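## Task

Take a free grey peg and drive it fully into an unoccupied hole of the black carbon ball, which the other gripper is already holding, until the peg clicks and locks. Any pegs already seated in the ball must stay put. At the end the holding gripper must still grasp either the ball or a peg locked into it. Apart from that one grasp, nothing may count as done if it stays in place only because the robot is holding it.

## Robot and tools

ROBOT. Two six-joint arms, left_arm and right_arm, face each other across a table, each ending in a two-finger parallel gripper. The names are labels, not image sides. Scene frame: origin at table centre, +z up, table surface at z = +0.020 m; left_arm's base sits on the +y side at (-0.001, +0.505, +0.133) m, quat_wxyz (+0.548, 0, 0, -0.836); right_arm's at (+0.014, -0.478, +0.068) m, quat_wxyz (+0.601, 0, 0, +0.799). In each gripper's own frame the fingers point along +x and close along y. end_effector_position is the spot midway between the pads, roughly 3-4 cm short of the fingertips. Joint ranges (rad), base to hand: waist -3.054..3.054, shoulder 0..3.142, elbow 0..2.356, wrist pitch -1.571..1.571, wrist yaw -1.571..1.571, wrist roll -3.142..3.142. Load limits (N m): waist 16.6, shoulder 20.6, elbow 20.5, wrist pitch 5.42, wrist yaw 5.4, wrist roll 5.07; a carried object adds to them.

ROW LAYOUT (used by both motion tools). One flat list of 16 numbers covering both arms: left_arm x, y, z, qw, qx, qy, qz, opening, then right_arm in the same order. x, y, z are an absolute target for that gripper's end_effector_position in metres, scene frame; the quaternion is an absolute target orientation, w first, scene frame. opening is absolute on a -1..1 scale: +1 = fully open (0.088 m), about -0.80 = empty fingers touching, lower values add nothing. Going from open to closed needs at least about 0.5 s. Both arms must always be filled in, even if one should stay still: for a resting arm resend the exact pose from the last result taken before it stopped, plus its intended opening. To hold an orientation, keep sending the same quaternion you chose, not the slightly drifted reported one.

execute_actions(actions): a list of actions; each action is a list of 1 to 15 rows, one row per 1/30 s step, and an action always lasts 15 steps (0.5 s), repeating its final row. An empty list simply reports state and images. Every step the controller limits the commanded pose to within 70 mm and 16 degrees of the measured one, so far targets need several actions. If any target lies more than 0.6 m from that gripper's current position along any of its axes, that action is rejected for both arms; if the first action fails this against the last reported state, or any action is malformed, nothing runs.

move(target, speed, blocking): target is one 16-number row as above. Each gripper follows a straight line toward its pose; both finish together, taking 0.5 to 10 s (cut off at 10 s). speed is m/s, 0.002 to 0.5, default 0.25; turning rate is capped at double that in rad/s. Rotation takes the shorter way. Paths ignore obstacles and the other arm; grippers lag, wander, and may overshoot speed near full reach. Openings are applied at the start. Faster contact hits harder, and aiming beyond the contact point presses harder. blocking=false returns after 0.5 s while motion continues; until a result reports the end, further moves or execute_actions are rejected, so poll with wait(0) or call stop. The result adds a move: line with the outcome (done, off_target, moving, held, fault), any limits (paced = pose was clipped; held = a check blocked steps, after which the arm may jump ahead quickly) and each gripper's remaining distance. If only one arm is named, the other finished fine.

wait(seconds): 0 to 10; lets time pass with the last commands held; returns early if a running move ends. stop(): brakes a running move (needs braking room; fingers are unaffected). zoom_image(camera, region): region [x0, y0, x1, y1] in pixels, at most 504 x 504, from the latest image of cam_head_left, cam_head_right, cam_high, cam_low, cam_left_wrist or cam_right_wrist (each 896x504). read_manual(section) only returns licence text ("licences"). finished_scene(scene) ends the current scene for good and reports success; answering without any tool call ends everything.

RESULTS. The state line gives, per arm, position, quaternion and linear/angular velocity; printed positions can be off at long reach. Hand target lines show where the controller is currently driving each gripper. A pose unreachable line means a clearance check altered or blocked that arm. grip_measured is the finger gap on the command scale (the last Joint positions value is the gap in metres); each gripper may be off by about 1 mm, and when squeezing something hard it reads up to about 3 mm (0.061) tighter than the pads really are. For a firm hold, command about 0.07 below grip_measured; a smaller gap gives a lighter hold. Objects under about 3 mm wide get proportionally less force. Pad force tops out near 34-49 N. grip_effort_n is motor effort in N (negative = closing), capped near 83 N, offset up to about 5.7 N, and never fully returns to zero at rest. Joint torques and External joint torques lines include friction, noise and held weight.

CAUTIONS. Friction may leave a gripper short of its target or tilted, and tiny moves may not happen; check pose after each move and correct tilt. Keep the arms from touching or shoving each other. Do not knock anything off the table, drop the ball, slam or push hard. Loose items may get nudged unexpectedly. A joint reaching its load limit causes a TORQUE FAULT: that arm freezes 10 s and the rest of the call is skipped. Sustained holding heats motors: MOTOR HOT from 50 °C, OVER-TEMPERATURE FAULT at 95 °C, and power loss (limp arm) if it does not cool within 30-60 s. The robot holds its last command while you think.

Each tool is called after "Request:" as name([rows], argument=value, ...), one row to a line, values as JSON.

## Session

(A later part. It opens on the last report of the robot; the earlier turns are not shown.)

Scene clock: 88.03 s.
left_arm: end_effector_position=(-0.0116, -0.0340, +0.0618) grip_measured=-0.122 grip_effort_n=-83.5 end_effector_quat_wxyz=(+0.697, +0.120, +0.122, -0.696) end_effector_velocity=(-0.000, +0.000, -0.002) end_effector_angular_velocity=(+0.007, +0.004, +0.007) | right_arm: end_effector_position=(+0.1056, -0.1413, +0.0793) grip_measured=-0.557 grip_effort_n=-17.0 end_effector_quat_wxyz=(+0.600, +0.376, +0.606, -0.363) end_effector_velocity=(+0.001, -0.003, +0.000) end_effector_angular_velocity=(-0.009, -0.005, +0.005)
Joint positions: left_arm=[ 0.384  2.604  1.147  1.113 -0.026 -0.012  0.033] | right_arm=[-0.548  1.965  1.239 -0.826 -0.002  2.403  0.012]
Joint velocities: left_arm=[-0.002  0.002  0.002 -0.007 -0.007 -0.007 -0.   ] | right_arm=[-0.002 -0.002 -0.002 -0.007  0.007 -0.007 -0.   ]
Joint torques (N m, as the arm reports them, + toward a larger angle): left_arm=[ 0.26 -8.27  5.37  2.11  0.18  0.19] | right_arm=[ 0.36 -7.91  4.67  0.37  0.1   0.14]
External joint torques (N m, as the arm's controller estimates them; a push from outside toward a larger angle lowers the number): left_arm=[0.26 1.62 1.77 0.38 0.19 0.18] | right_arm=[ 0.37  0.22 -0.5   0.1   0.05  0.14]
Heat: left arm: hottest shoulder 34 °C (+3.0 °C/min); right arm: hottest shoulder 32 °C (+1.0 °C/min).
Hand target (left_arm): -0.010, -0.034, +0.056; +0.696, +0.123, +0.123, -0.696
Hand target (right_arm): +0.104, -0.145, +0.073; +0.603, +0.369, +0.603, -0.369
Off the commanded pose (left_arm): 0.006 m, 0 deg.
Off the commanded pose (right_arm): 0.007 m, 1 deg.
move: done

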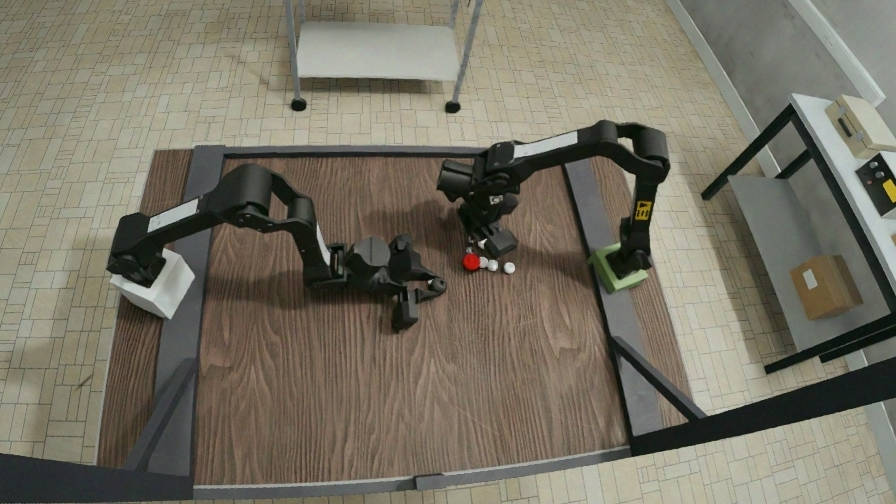

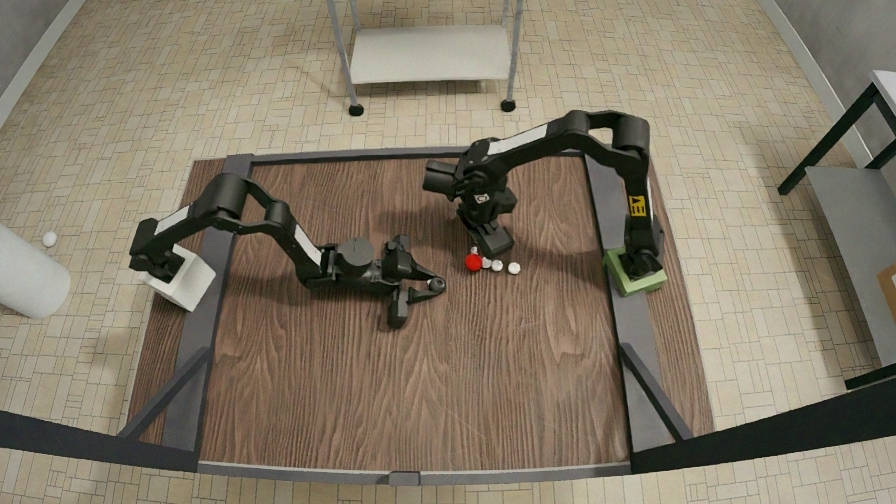

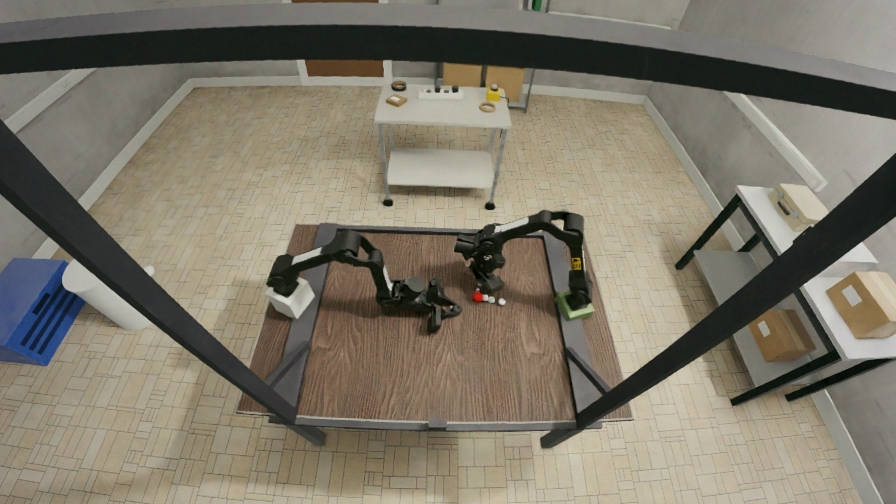

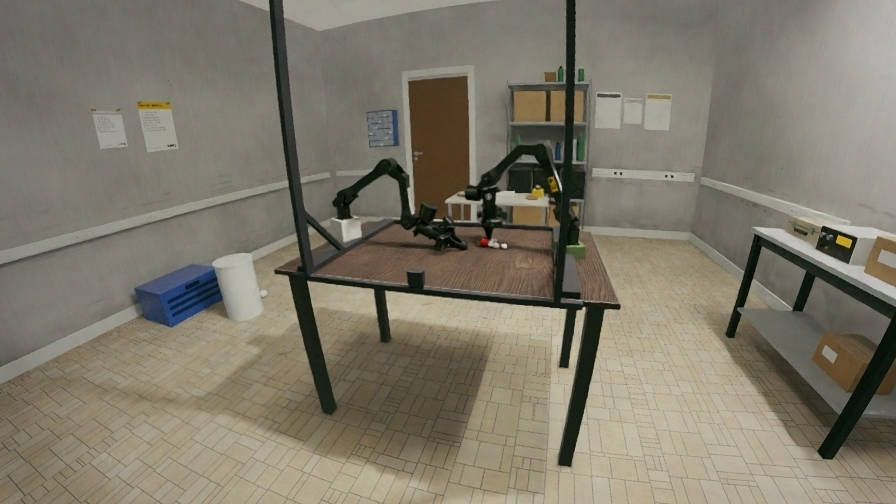

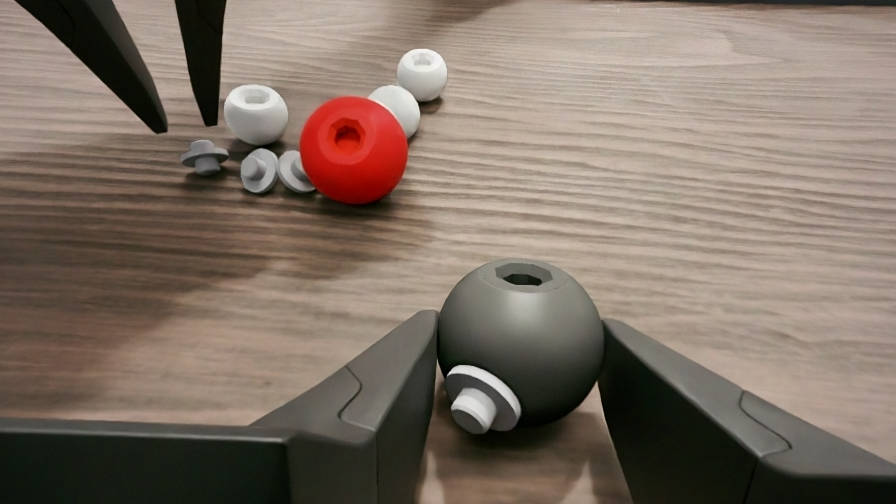

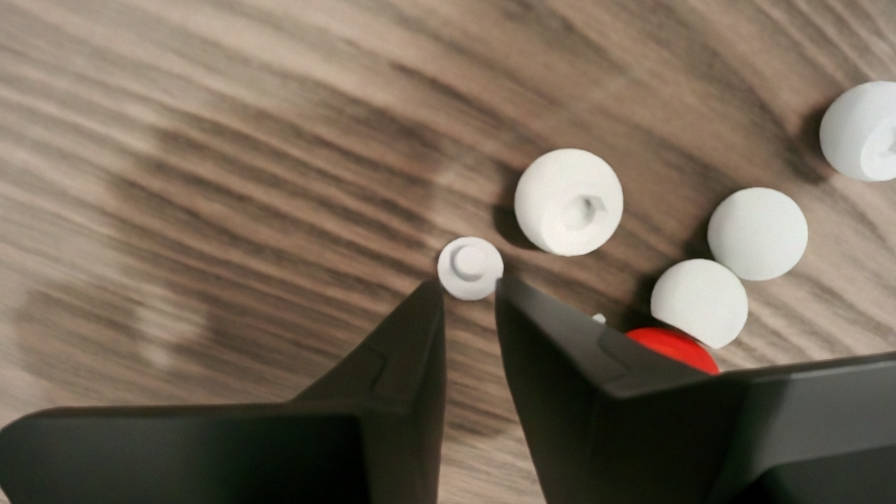

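Request:
move(target=[-0.01,-0.034,0.050,0.6964,0.1228,0.1228,-0.6964,-0.19, 0.102,-0.143,0.063,0.6029,0.3695,0.6029,-0.3695,-0.58], speed=0.015)

Request:
zoom_image(camera="cam_right_wrist", region=[400, 220, 550, 370])

Scene clock: 94.43 s.
left_arm: end_effector_position=(-0.0116, -0.0363, +0.0607) grip_measured=-0.122 grip_effort_n=-83.5 end_effector_quat_wxyz=(+0.698, +0.115, +0.118, -0.697) end_effector_velocity=(-0.000, +0.002, -0.003) end_effector_angular_velocity=(+0.012, +0.004, +0.007) | right_arm: end_effector_position=(+0.1039, -0.1392, +0.0698) grip_measured=-0.577 grip_effort_n=-17.0 end_effector_quat_wxyz=(+0.600, +0.376, +0.606, -0.362) end_effector_velocity=(+0.002, +0.001, +0.000) end_effector_angular_velocity=(+0.009, +0.005, +0.000)
Joint positions: left_arm=[ 0.384  2.619  1.159  1.13  -0.026 -0.012  0.033] | right_arm=[-0.541  1.986  1.228 -0.791 -0.002  2.41   0.011]
Joint velocities: left_arm=[-0.002  0.002 -0.002 -0.007 -0.007 -0.007 -0.   ] | right_arm=[-0.007 -0.002 -0.002  0.007 -0.007 -0.007 -0.   ]
Joint torques (N m, as the arm reports them, + toward a larger angle): left_arm=[ 0.31 -7.68  4.84  1.81  0.21  0.17] | right_arm=[ 0.21 -7.77  4.29  0.34  0.12  0.13]
External joint torques (N m, as the arm's controller estimates them; a push from outside toward a larger angle lowers the number): left_arm=[0.25 2.19 1.3  0.1  0.23 0.16] | right_arm=[ 0.24  0.42 -0.8   0.07  0.08  0.13]
Heat: left arm: hottest shoulder 34 °C (+3.0 °C/min); right arm: hottest shoulder 33 °C (+1.0 °C/min).
Hand target (left_arm): -0.010, -0.034, +0.050; +0.696, +0.123, +0.123, -0.696
Hand target (right_arm): +0.102, -0.143, +0.063; +0.603, +0.370, +0.603, -0.369
Off the commanded pose (left_arm): 0.011 m, 1 deg.
Off the commanded pose (right_arm): 0.008 m, 1 deg.
move: off_target (left_arm)

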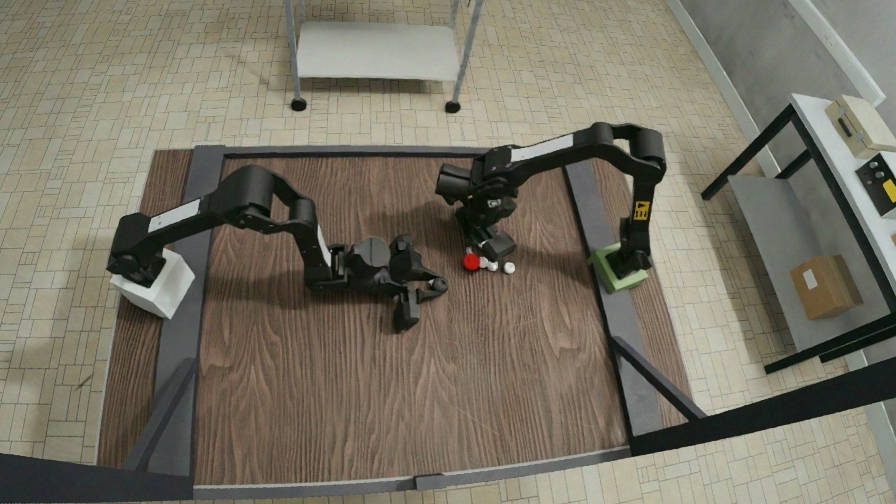

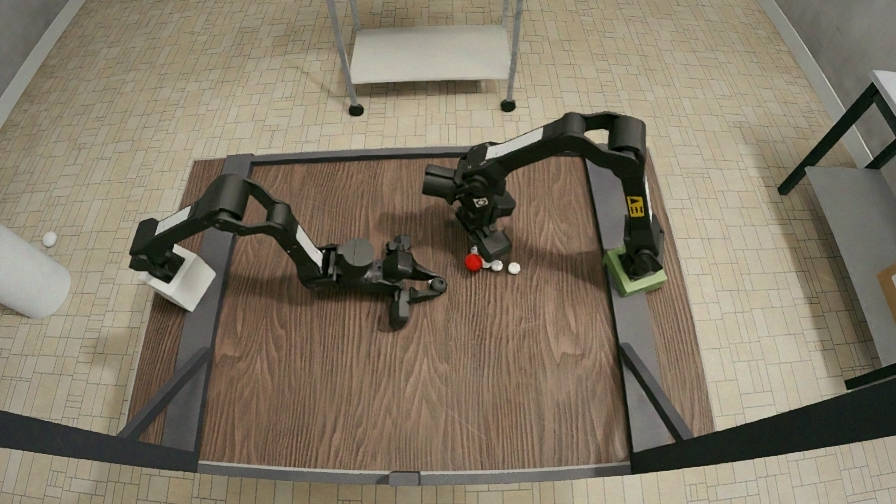

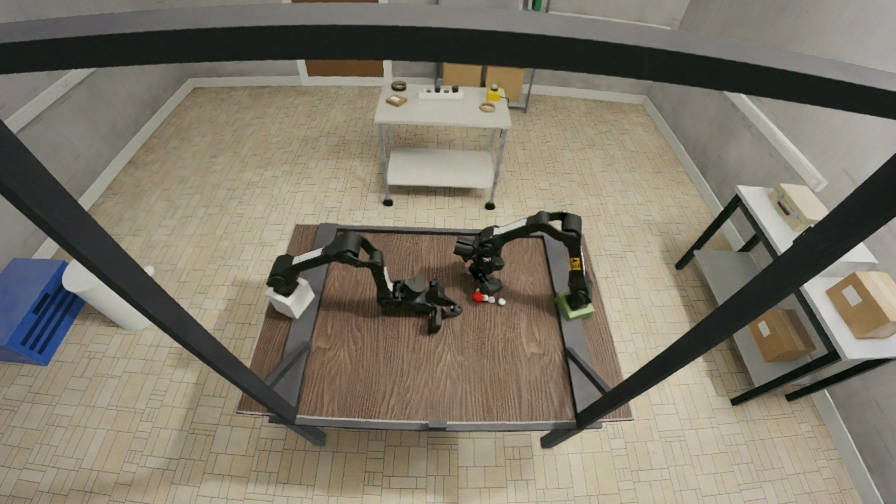

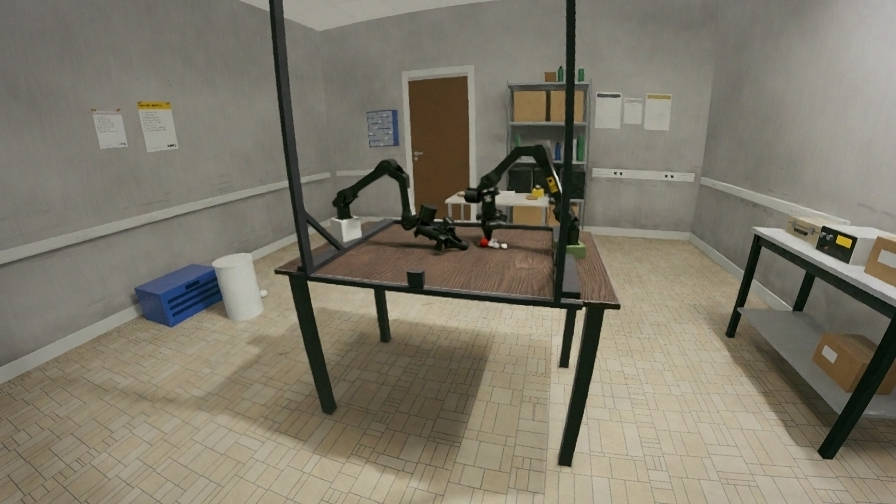

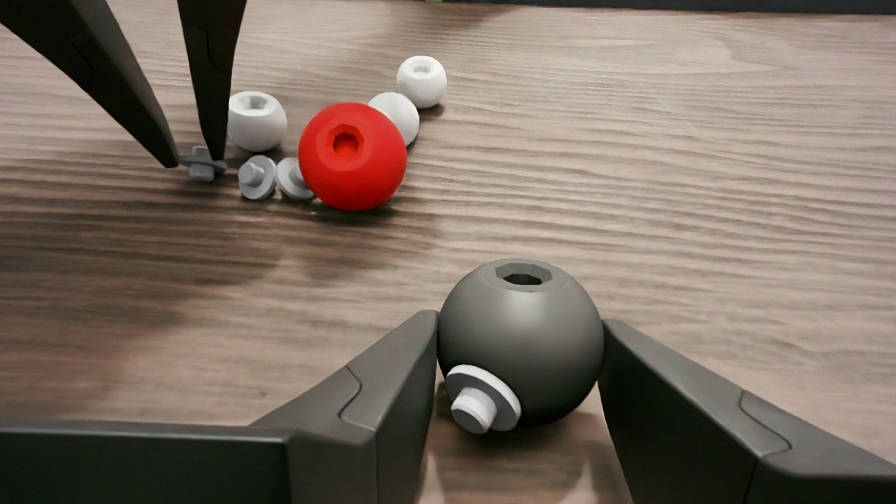

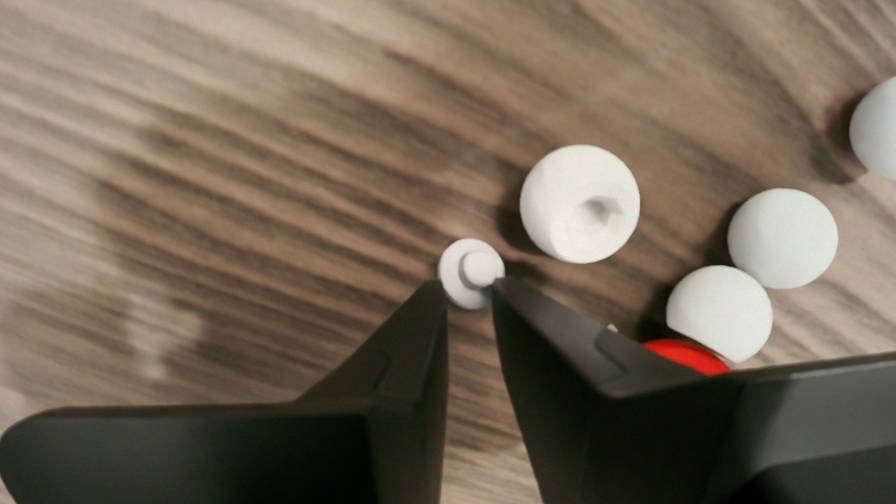

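Region (400, 220, 550, 370) of cam_right_wrist's 896x504 image, scaled by 3.360, with more detail than that image has.

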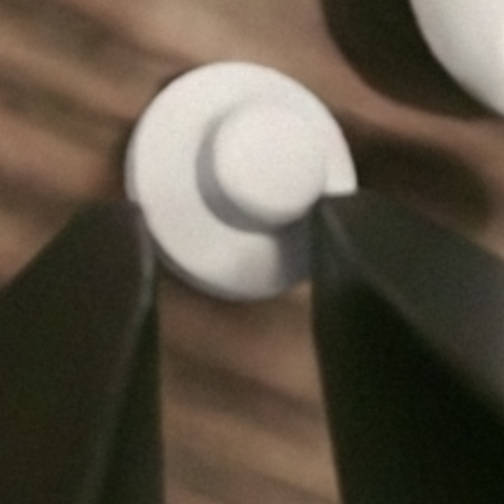

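Request:
move(target=[-0.01,-0.034,0.050,0.6964,0.1228,0.1228,-0.6964,-0.19, 0.103,-0.142,0.079,0.6029,0.3695,0.6029,-0.3695,-0.58], speed=0.02)

Request:
zoom_image(camera="cam_right_wrist", region=[400, 200, 550, 350])

Scene clock: 101.00 s.
left_arm: end_effector_position=(-0.0114, -0.0362, +0.0606) grip_measured=-0.122 grip_effort_n=-83.5 end_effector_quat_wxyz=(+0.698, +0.115, +0.117, -0.697) end_effector_velocity=(+0.002, -0.000, +0.002) end_effector_angular_velocity=(-0.008, -0.000, +0.021) | right_arm: end_effector_position=(+0.1023, -0.1449, +0.0742) grip_measured=-0.577 grip_effort_n=-17.0 end_effector_quat_wxyz=(+0.604, +0.364, +0.602, -0.375) end_effector_velocity=(-0.000, -0.006, +0.000) end_effector_angular_velocity=(-0.019, +0.013, -0.000)
Joint positions: left_arm=[ 0.385  2.62   1.159  1.131 -0.026 -0.012  0.033] | right_arm=[-0.541  1.984  1.245 -0.846 -0.002  2.41   0.011]
Joint velocities: left_arm=[-0.002 -0.002 -0.002  0.007 -0.022 -0.007 -0.   ] | right_arm=[-0.007 -0.002 -0.002 -0.022 -0.007 -0.007 -0.   ]
Joint torques (N m, as the arm reports them, + toward a larger angle): left_arm=[ 0.34 -7.74  4.8   1.78  0.16  0.17] | right_arm=[  0.31 -10.65   6.66   0.09   0.1    0.09]
External joint torques (N m, as the arm's controller estimates them; a push from outside toward a larger angle lowers the number): left_arm=[0.26 2.3  1.14 0.03 0.18 0.16] | right_arm=[ 0.39 -2.54  1.63 -0.12  0.05  0.09]
Heat: left arm: hottest shoulder 35 °C (+4.0 °C/min); right arm: hottest shoulder 33 °C (+1.0 °C/min).
Hand target (left_arm): -0.010, -0.034, +0.050; +0.696, +0.123, +0.123, -0.696
Hand target (right_arm): +0.103, -0.142, +0.079; +0.603, +0.369, +0.603, -0.370
Off the commanded pose (left_arm): 0.011 m, 1 deg.
Off the commanded pose (right_arm): 0.006 m, 1 deg.
move: off_target (left_arm)

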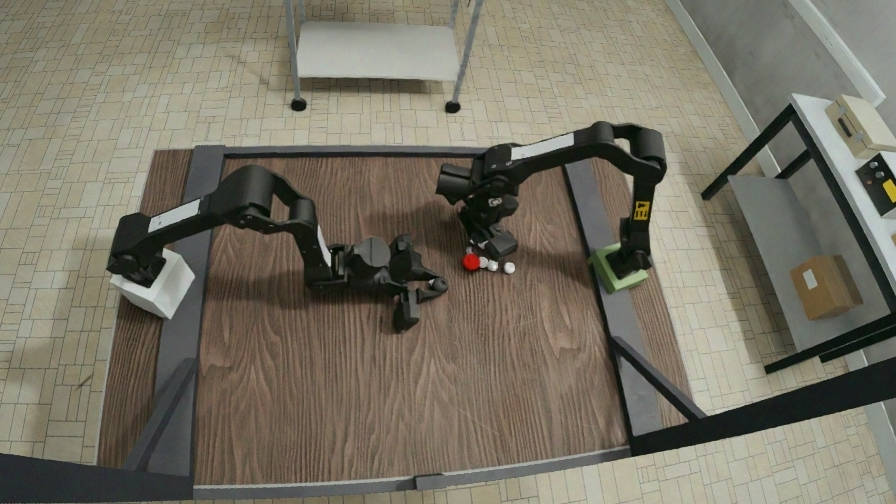

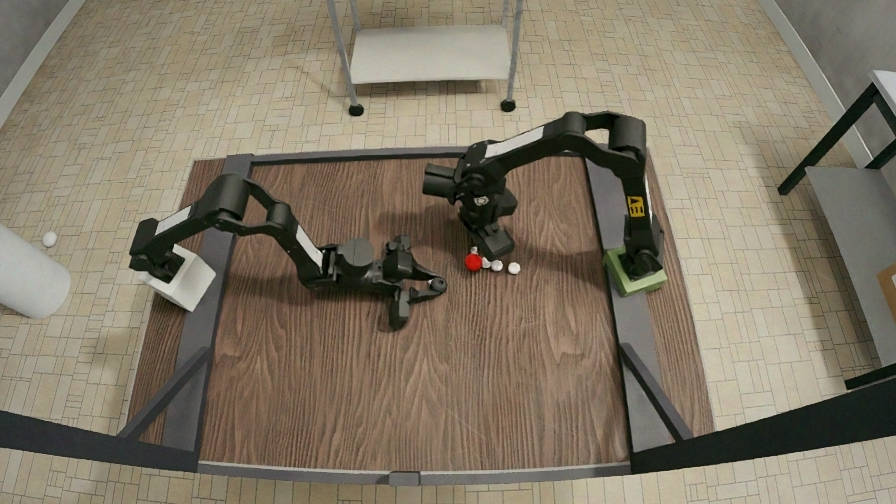

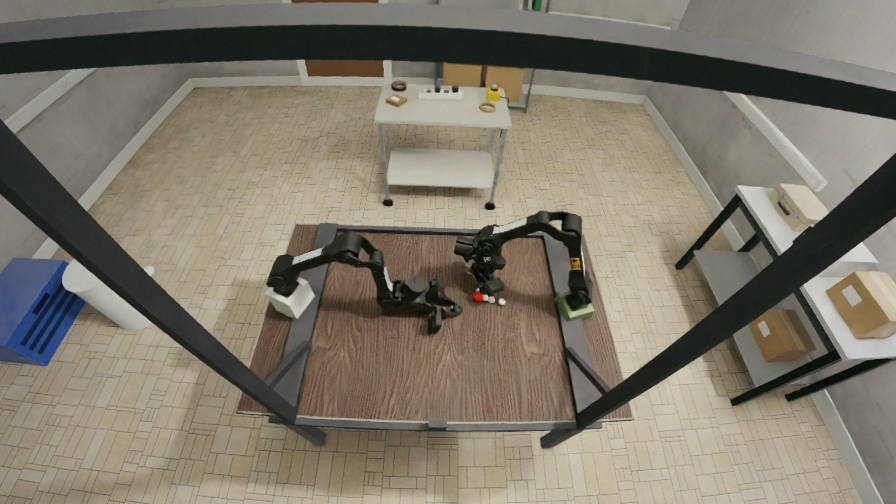

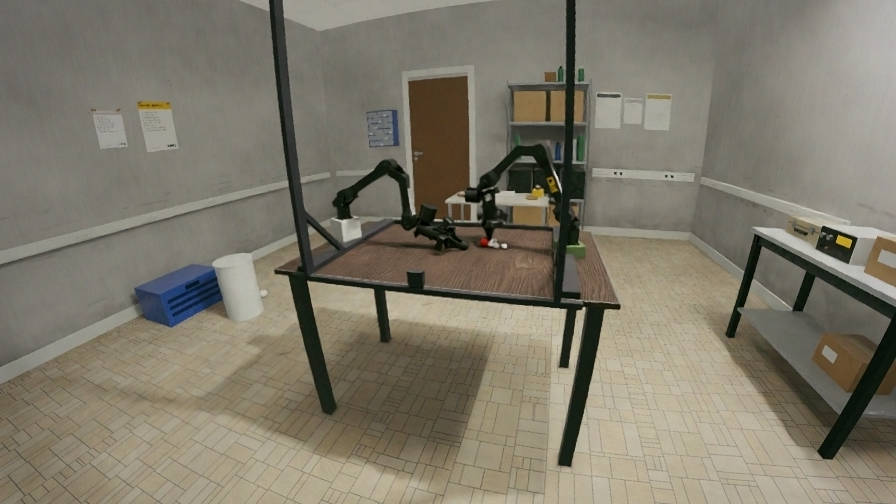

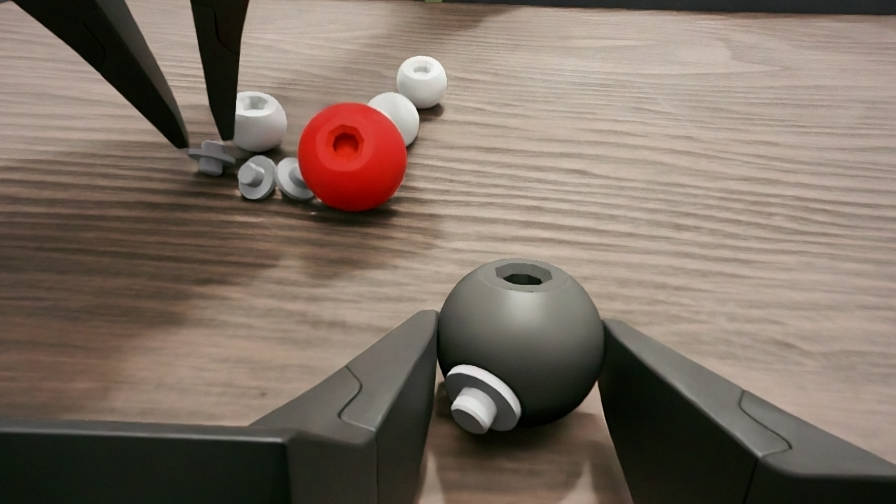

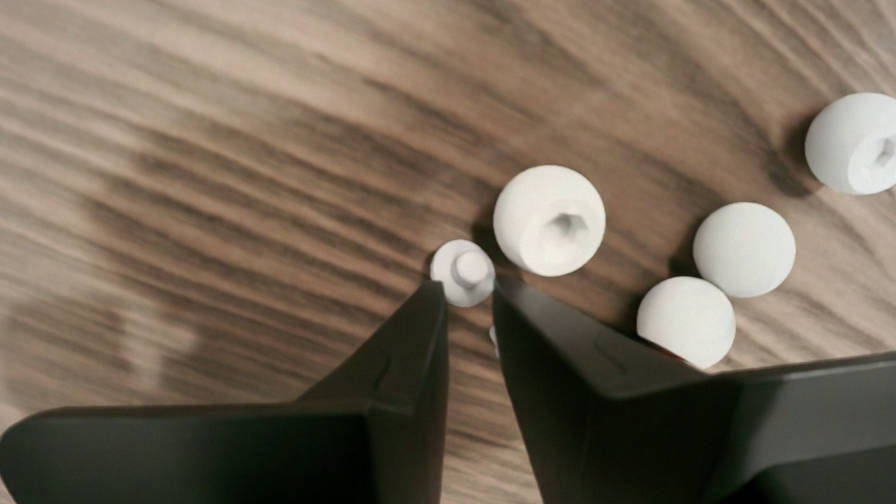

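Region (400, 200, 550, 350) of cam_right_wrist's 896x504 image, scaled by 3.360, with more detail than that image has.

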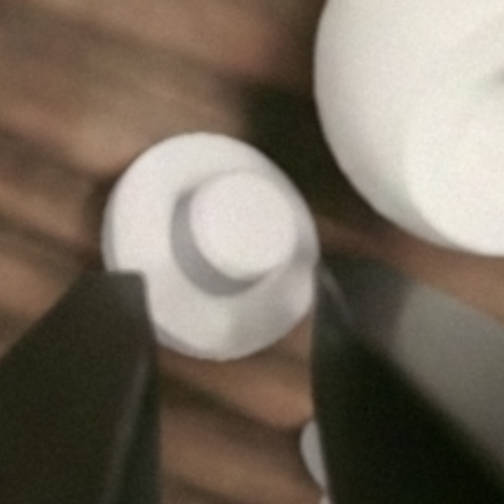

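Request:
move(target=[-0.01,-0.034,0.050,0.6964,0.1228,0.1228,-0.6964,-0.19, 0.104,-0.152,0.068,0.4777,0.5213,0.4777,-0.5213,-0.58], speed=0.2)

Request:
zoom_image(camera="cam_right_wrist", region=[400, 200, 550, 350])

Scene clock: 115.63 s.
left_arm: end_effector_position=(-0.0115, -0.0363, +0.0607) grip_measured=-0.122 grip_effort_n=-83.5 end_effector_quat_wxyz=(+0.698, +0.115, +0.117, -0.697) end_effector_velocity=(-0.002, +0.001, -0.001) end_effector_angular_velocity=(+0.007, +0.009, -0.007) | right_arm: end_effector_position=(+0.1032, -0.1497, +0.0672) grip_measured=-0.577 grip_effort_n=-17.0 end_effector_quat_wxyz=(+0.479, +0.519, +0.480, -0.520) end_effector_velocity=(-0.001, -0.004, -0.001) end_effector_angular_velocity=(-0.010, +0.010, +0.005)
Joint positions: left_arm=[ 0.385  2.62   1.159  1.131 -0.026 -0.012  0.033] | right_arm=[-0.547  1.973  1.197 -0.796 -0.002  2.955  0.011]
Joint velocities: left_arm=[-0.002 -0.002 -0.002 -0.007  0.007 -0.007 -0.   ] | right_arm=[-0.002 -0.002 -0.007 -0.007 -0.007 -0.007 -0.001]
Joint torques (N m, as the arm reports them, + toward a larger angle): left_arm=[ 0.23 -7.74  4.94  1.76  0.17  0.17] | right_arm=[ -0.26 -10.54   4.47   0.29   0.08   0.18]
External joint torques (N m, as the arm's controller estimates them; a push from outside toward a larger angle lowers the number): left_arm=[0.26 2.23 1.33 0.02 0.17 0.16] | right_arm=[-0.21 -2.61 -0.46  0.08  0.05  0.18]
Heat: left arm: hottest shoulder 35 °C (+3.0 °C/min); right arm: hottest shoulder 36 °C (+3.0 °C/min).
Hand target (left_arm): -0.010, -0.034, +0.050; +0.696, +0.123, +0.123, -0.697
Hand target (right_arm): +0.104, -0.152, +0.068; +0.478, +0.521, +0.478, -0.521
Off the commanded pose (left_arm): 0.011 m, 1 deg.
Off the commanded pose (right_arm): 0.003 m, 0 deg.
move: off_target (left_arm)

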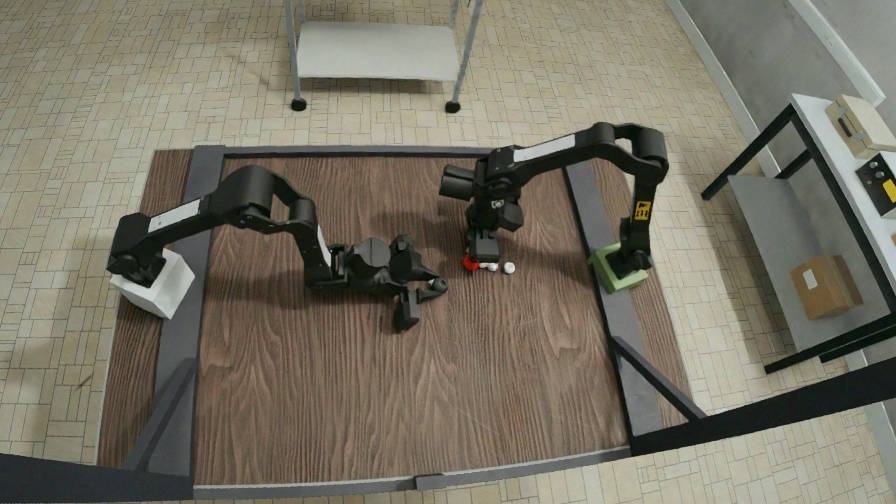

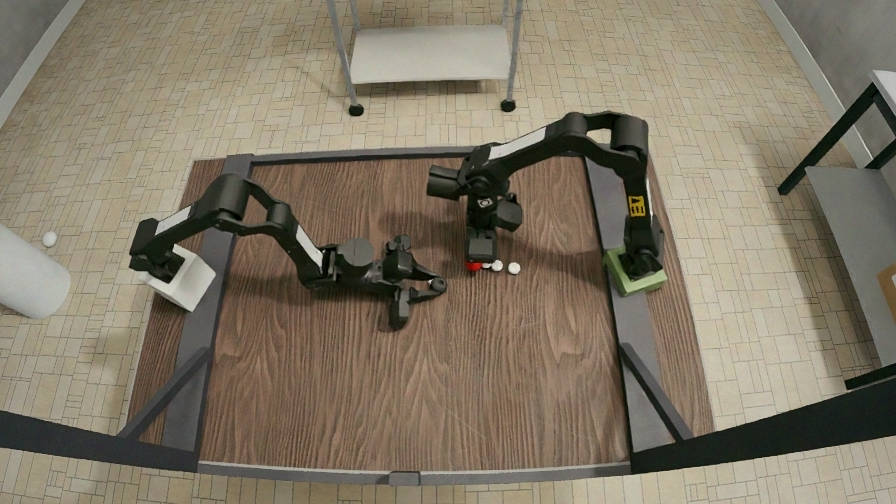

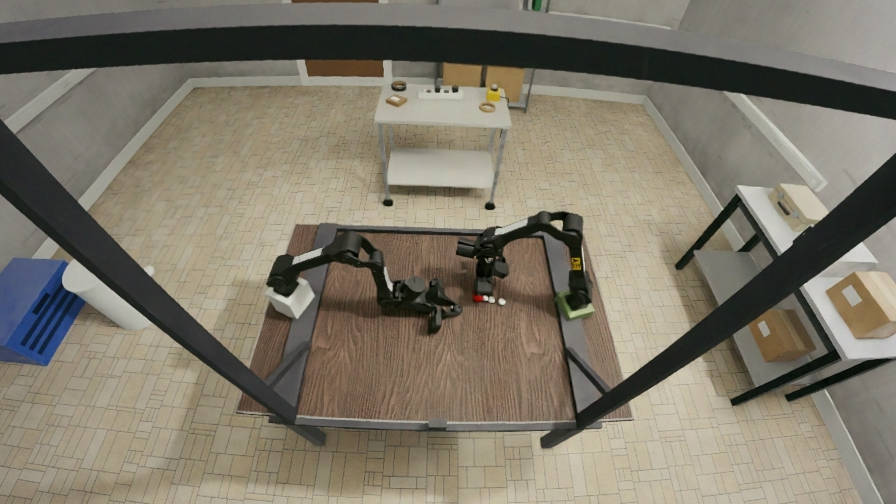

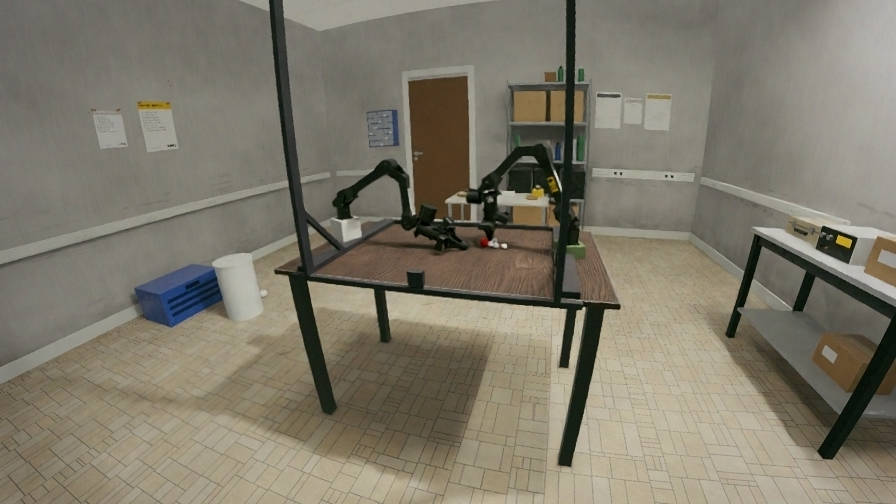

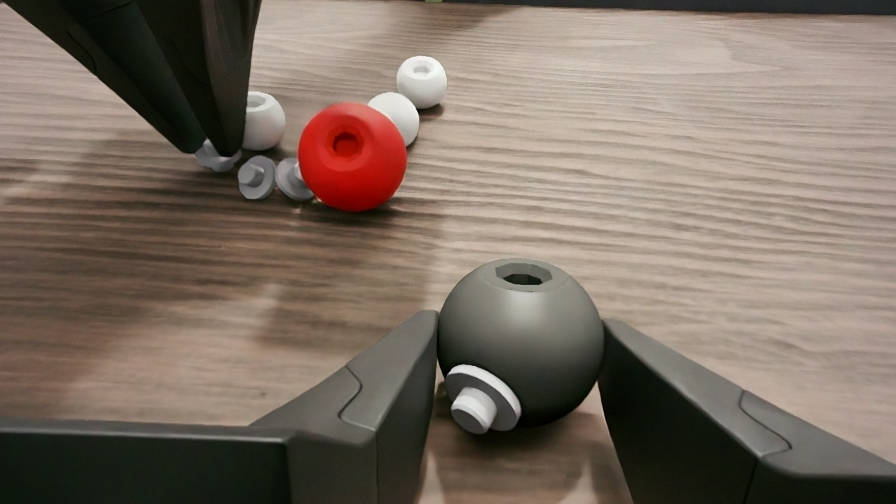

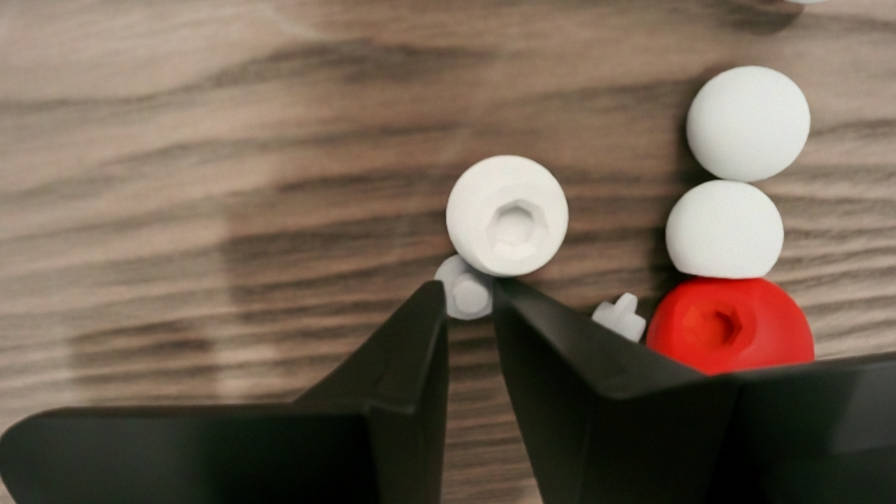

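Region (400, 200, 550, 350) of cam_right_wrist's 896x504 image, scaled by 3.360, with more detail than that image has.

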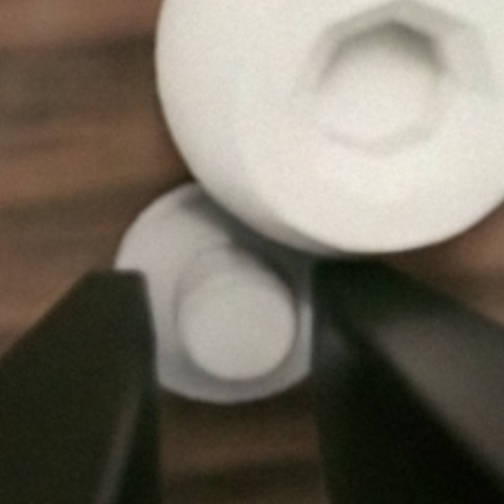

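Request:
execute_actions([
  [[-0.01,-0.034,0.050,0.6964,0.1228,0.1228,-0.6964,-0.19, 0.1039,-0.1523,0.0675,0.4777,0.5213,0.4777,-0.5213,-0.58],[-0.01,-0.034,0.050,0.6964,0.1228,0.1228,-0.6964,-0.19, 0.1038,-0.1526,0.067,0.4777,0.5213,0.4777,-0.5213,-0.58],[-0.01,-0.034,0.050,0.6964,0.1228,0.1228,-0.6964,-0.19, 0.1038,-0.1529,0.0665,0.4777,0.5213,0.4777,-0.5213,-0.58],[-0.01,-0.034,0.050,0.6964,0.1228,0.1228,-0.6964,-0.19, 0.1037,-0.1532,0.066,0.4777,0.5213,0.4777,-0.5213,-0.58],[-0.01,-0.034,0.050,0.6964,0.1228,0.1228,-0.6964,-0.19, 0.1036,-0.1535,0.0655,0.4777,0.5213,0.4777,-0.5213,-0.58],[-0.01,-0.034,0.050,0.6964,0.1228,0.1228,-0.6964,-0.19, 0.1035,-0.1538,0.065,0.4777,0.5213,0.4777,-0.5213,-0.58]],
])

Request:
zoom_image(camera="cam_right_wrist", region=[400, 200, 550, 350])

Request:
zoom_image(camera="cam_left_wrist", region=[160, 100, 300, 200])

Scene clock: 127.37 s.
left_arm: end_effector_position=(-0.0115, -0.0362, +0.0605) grip_measured=-0.122 grip_effort_n=-83.5 end_effector_quat_wxyz=(+0.698, +0.115, +0.117, -0.697) end_effector_velocity=(-0.003, -0.001, +0.000) end_effector_angular_velocity=(+0.002, +0.004, +0.002) | right_arm: end_effector_position=(+0.1031, -0.1507, +0.0654) grip_measured=-0.577 grip_effort_n=-17.0 end_effector_quat_wxyz=(+0.478, +0.520, +0.480, -0.519) end_effector_velocity=(-0.004, -0.004, +0.002) end_effector_angular_velocity=(-0.011, +0.026, +0.020)
Joint positions: left_arm=[ 0.385  2.62   1.159  1.131 -0.026 -0.012  0.033] | right_arm=[-0.548  1.97   1.184 -0.782 -0.002  2.956  0.011]
Joint velocities: left_arm=[-0.007 -0.002  0.002 -0.007 -0.007 -0.007 -0.   ] | right_arm=[-0.002 -0.007 -0.002 -0.022 -0.022 -0.022 -0.   ]
Joint torques (N m, as the arm reports them, + toward a larger angle): left_arm=[ 0.28 -7.85  4.88  1.75  0.17  0.19] | right_arm=[ -0.5  -10.09   3.83   0.32   0.05   0.11]
External joint torques (N m, as the arm's controller estimates them; a push from outside toward a larger angle lowers the number): left_arm=[0.42 2.02 1.33 0.04 0.17 0.18] | right_arm=[-0.52 -2.04 -1.16  0.1   0.04  0.11]
Heat: left arm: hottest shoulder 35 °C (+2.0 °C/min); right arm: hottest shoulder 37 °C (+4.1 °C/min).
Hand target (left_arm): -0.010, -0.034, +0.050; +0.696, +0.123, +0.123, -0.696
Hand target (right_arm): +0.104, -0.154, +0.065; +0.478, +0.521, +0.478, -0.521
Off the commanded pose (left_arm): 0.011 m, 1 deg.
Off the commanded pose (right_arm): 0.003 m, 0 deg.

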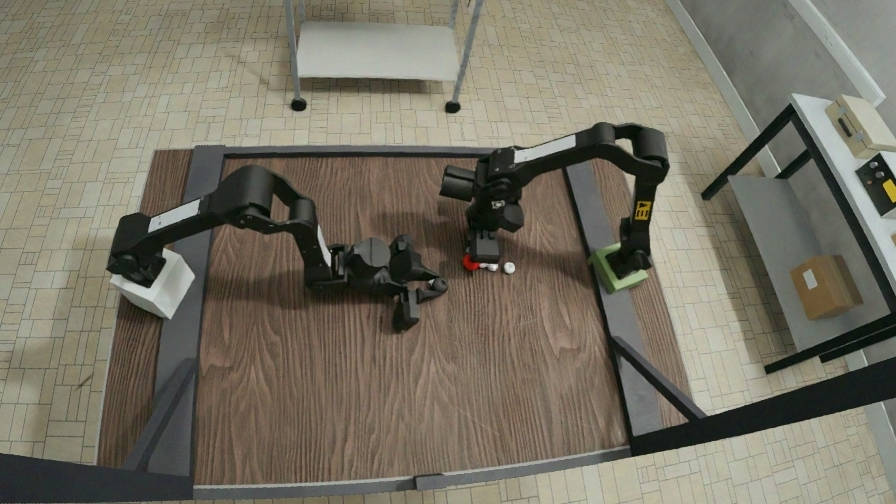

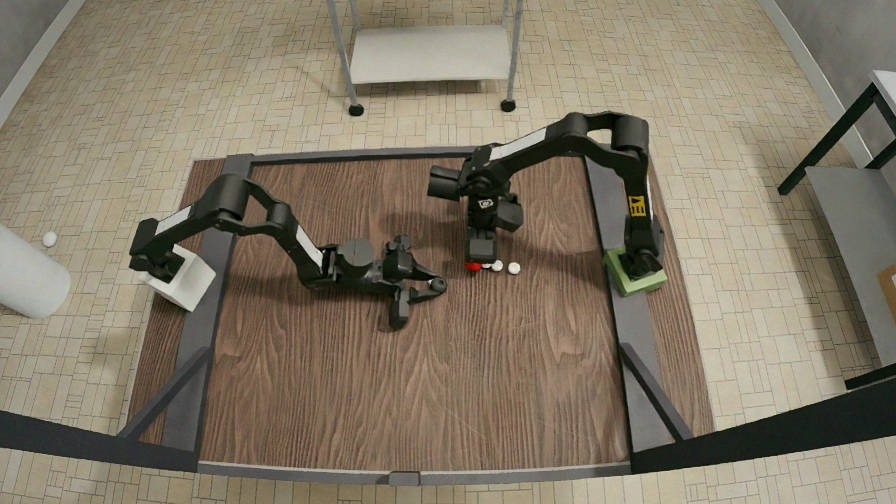

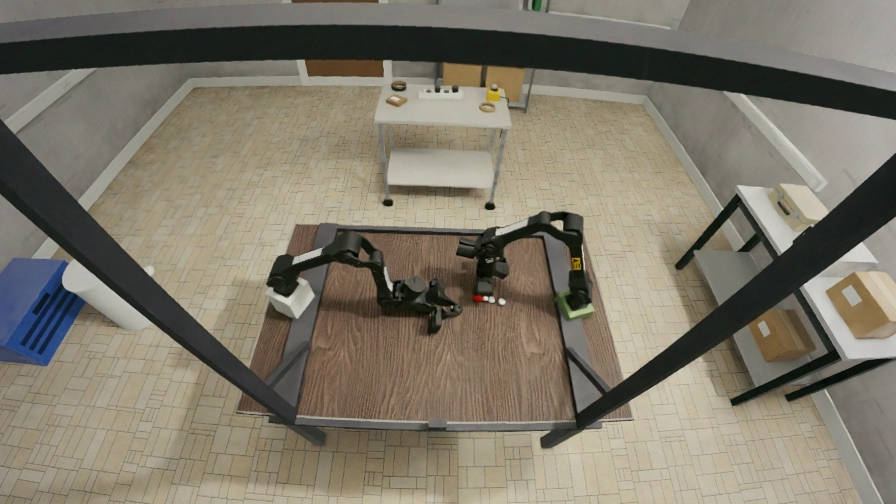

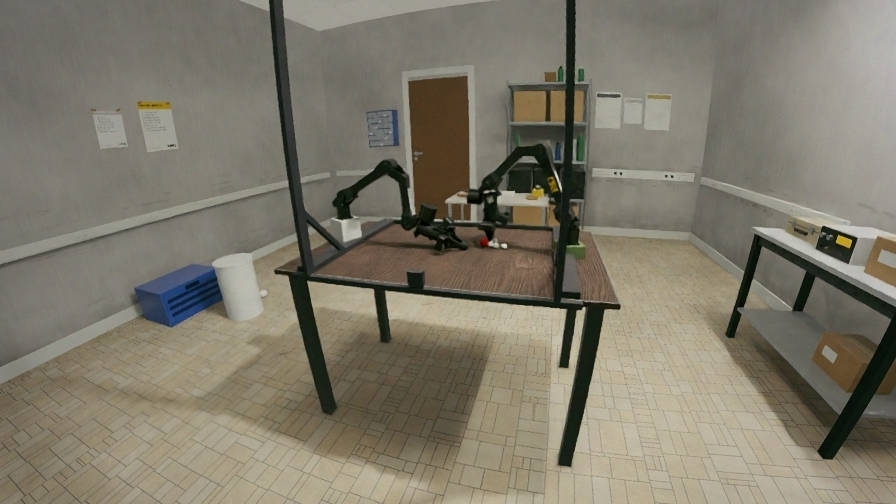

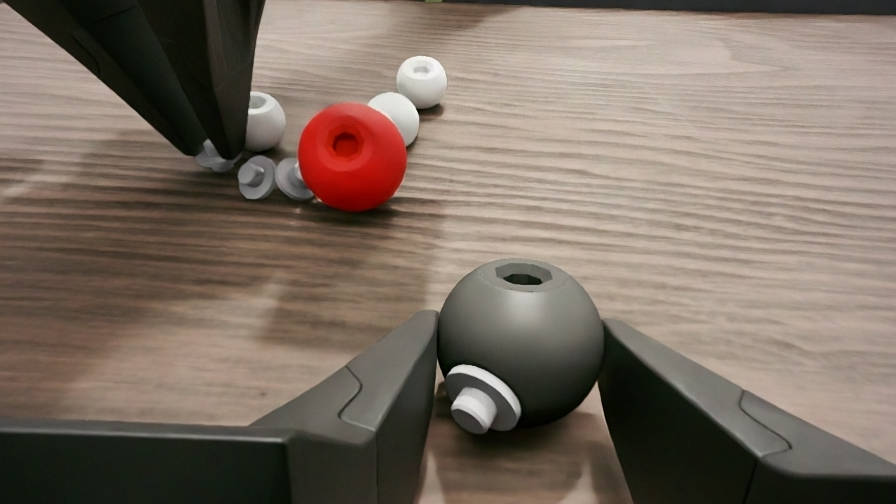

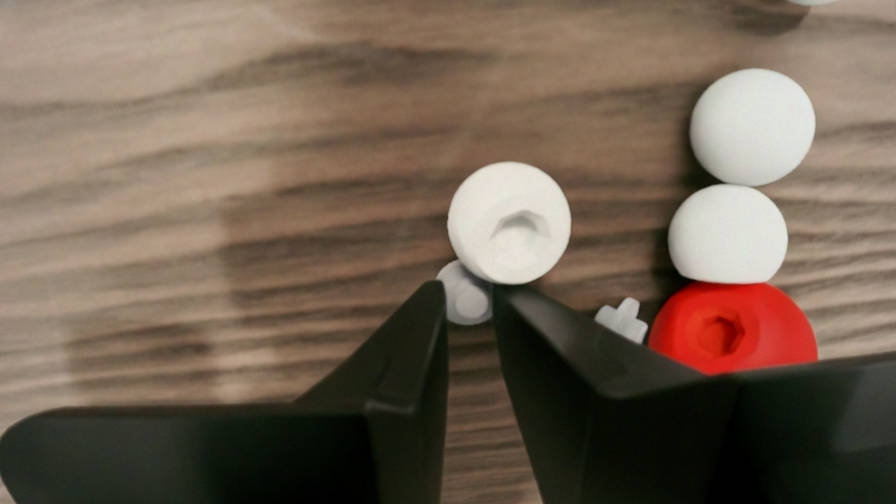

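Region (400, 200, 550, 350) of cam_right_wrist's 896x504 image, scaled by 3.360, with more detail than that image has.

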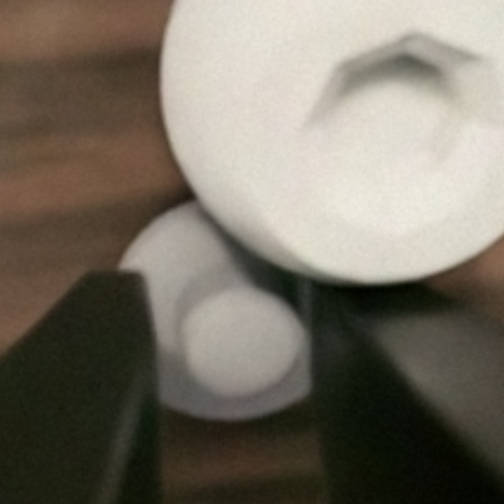

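Region (160, 100, 300, 200) of cam_left_wrist's 896x504 image, scaled by 3.600, with more detail than that image has; it fills the top 360 rows of this view, and the rest is white.

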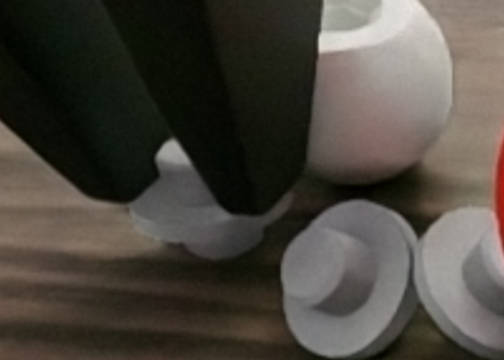

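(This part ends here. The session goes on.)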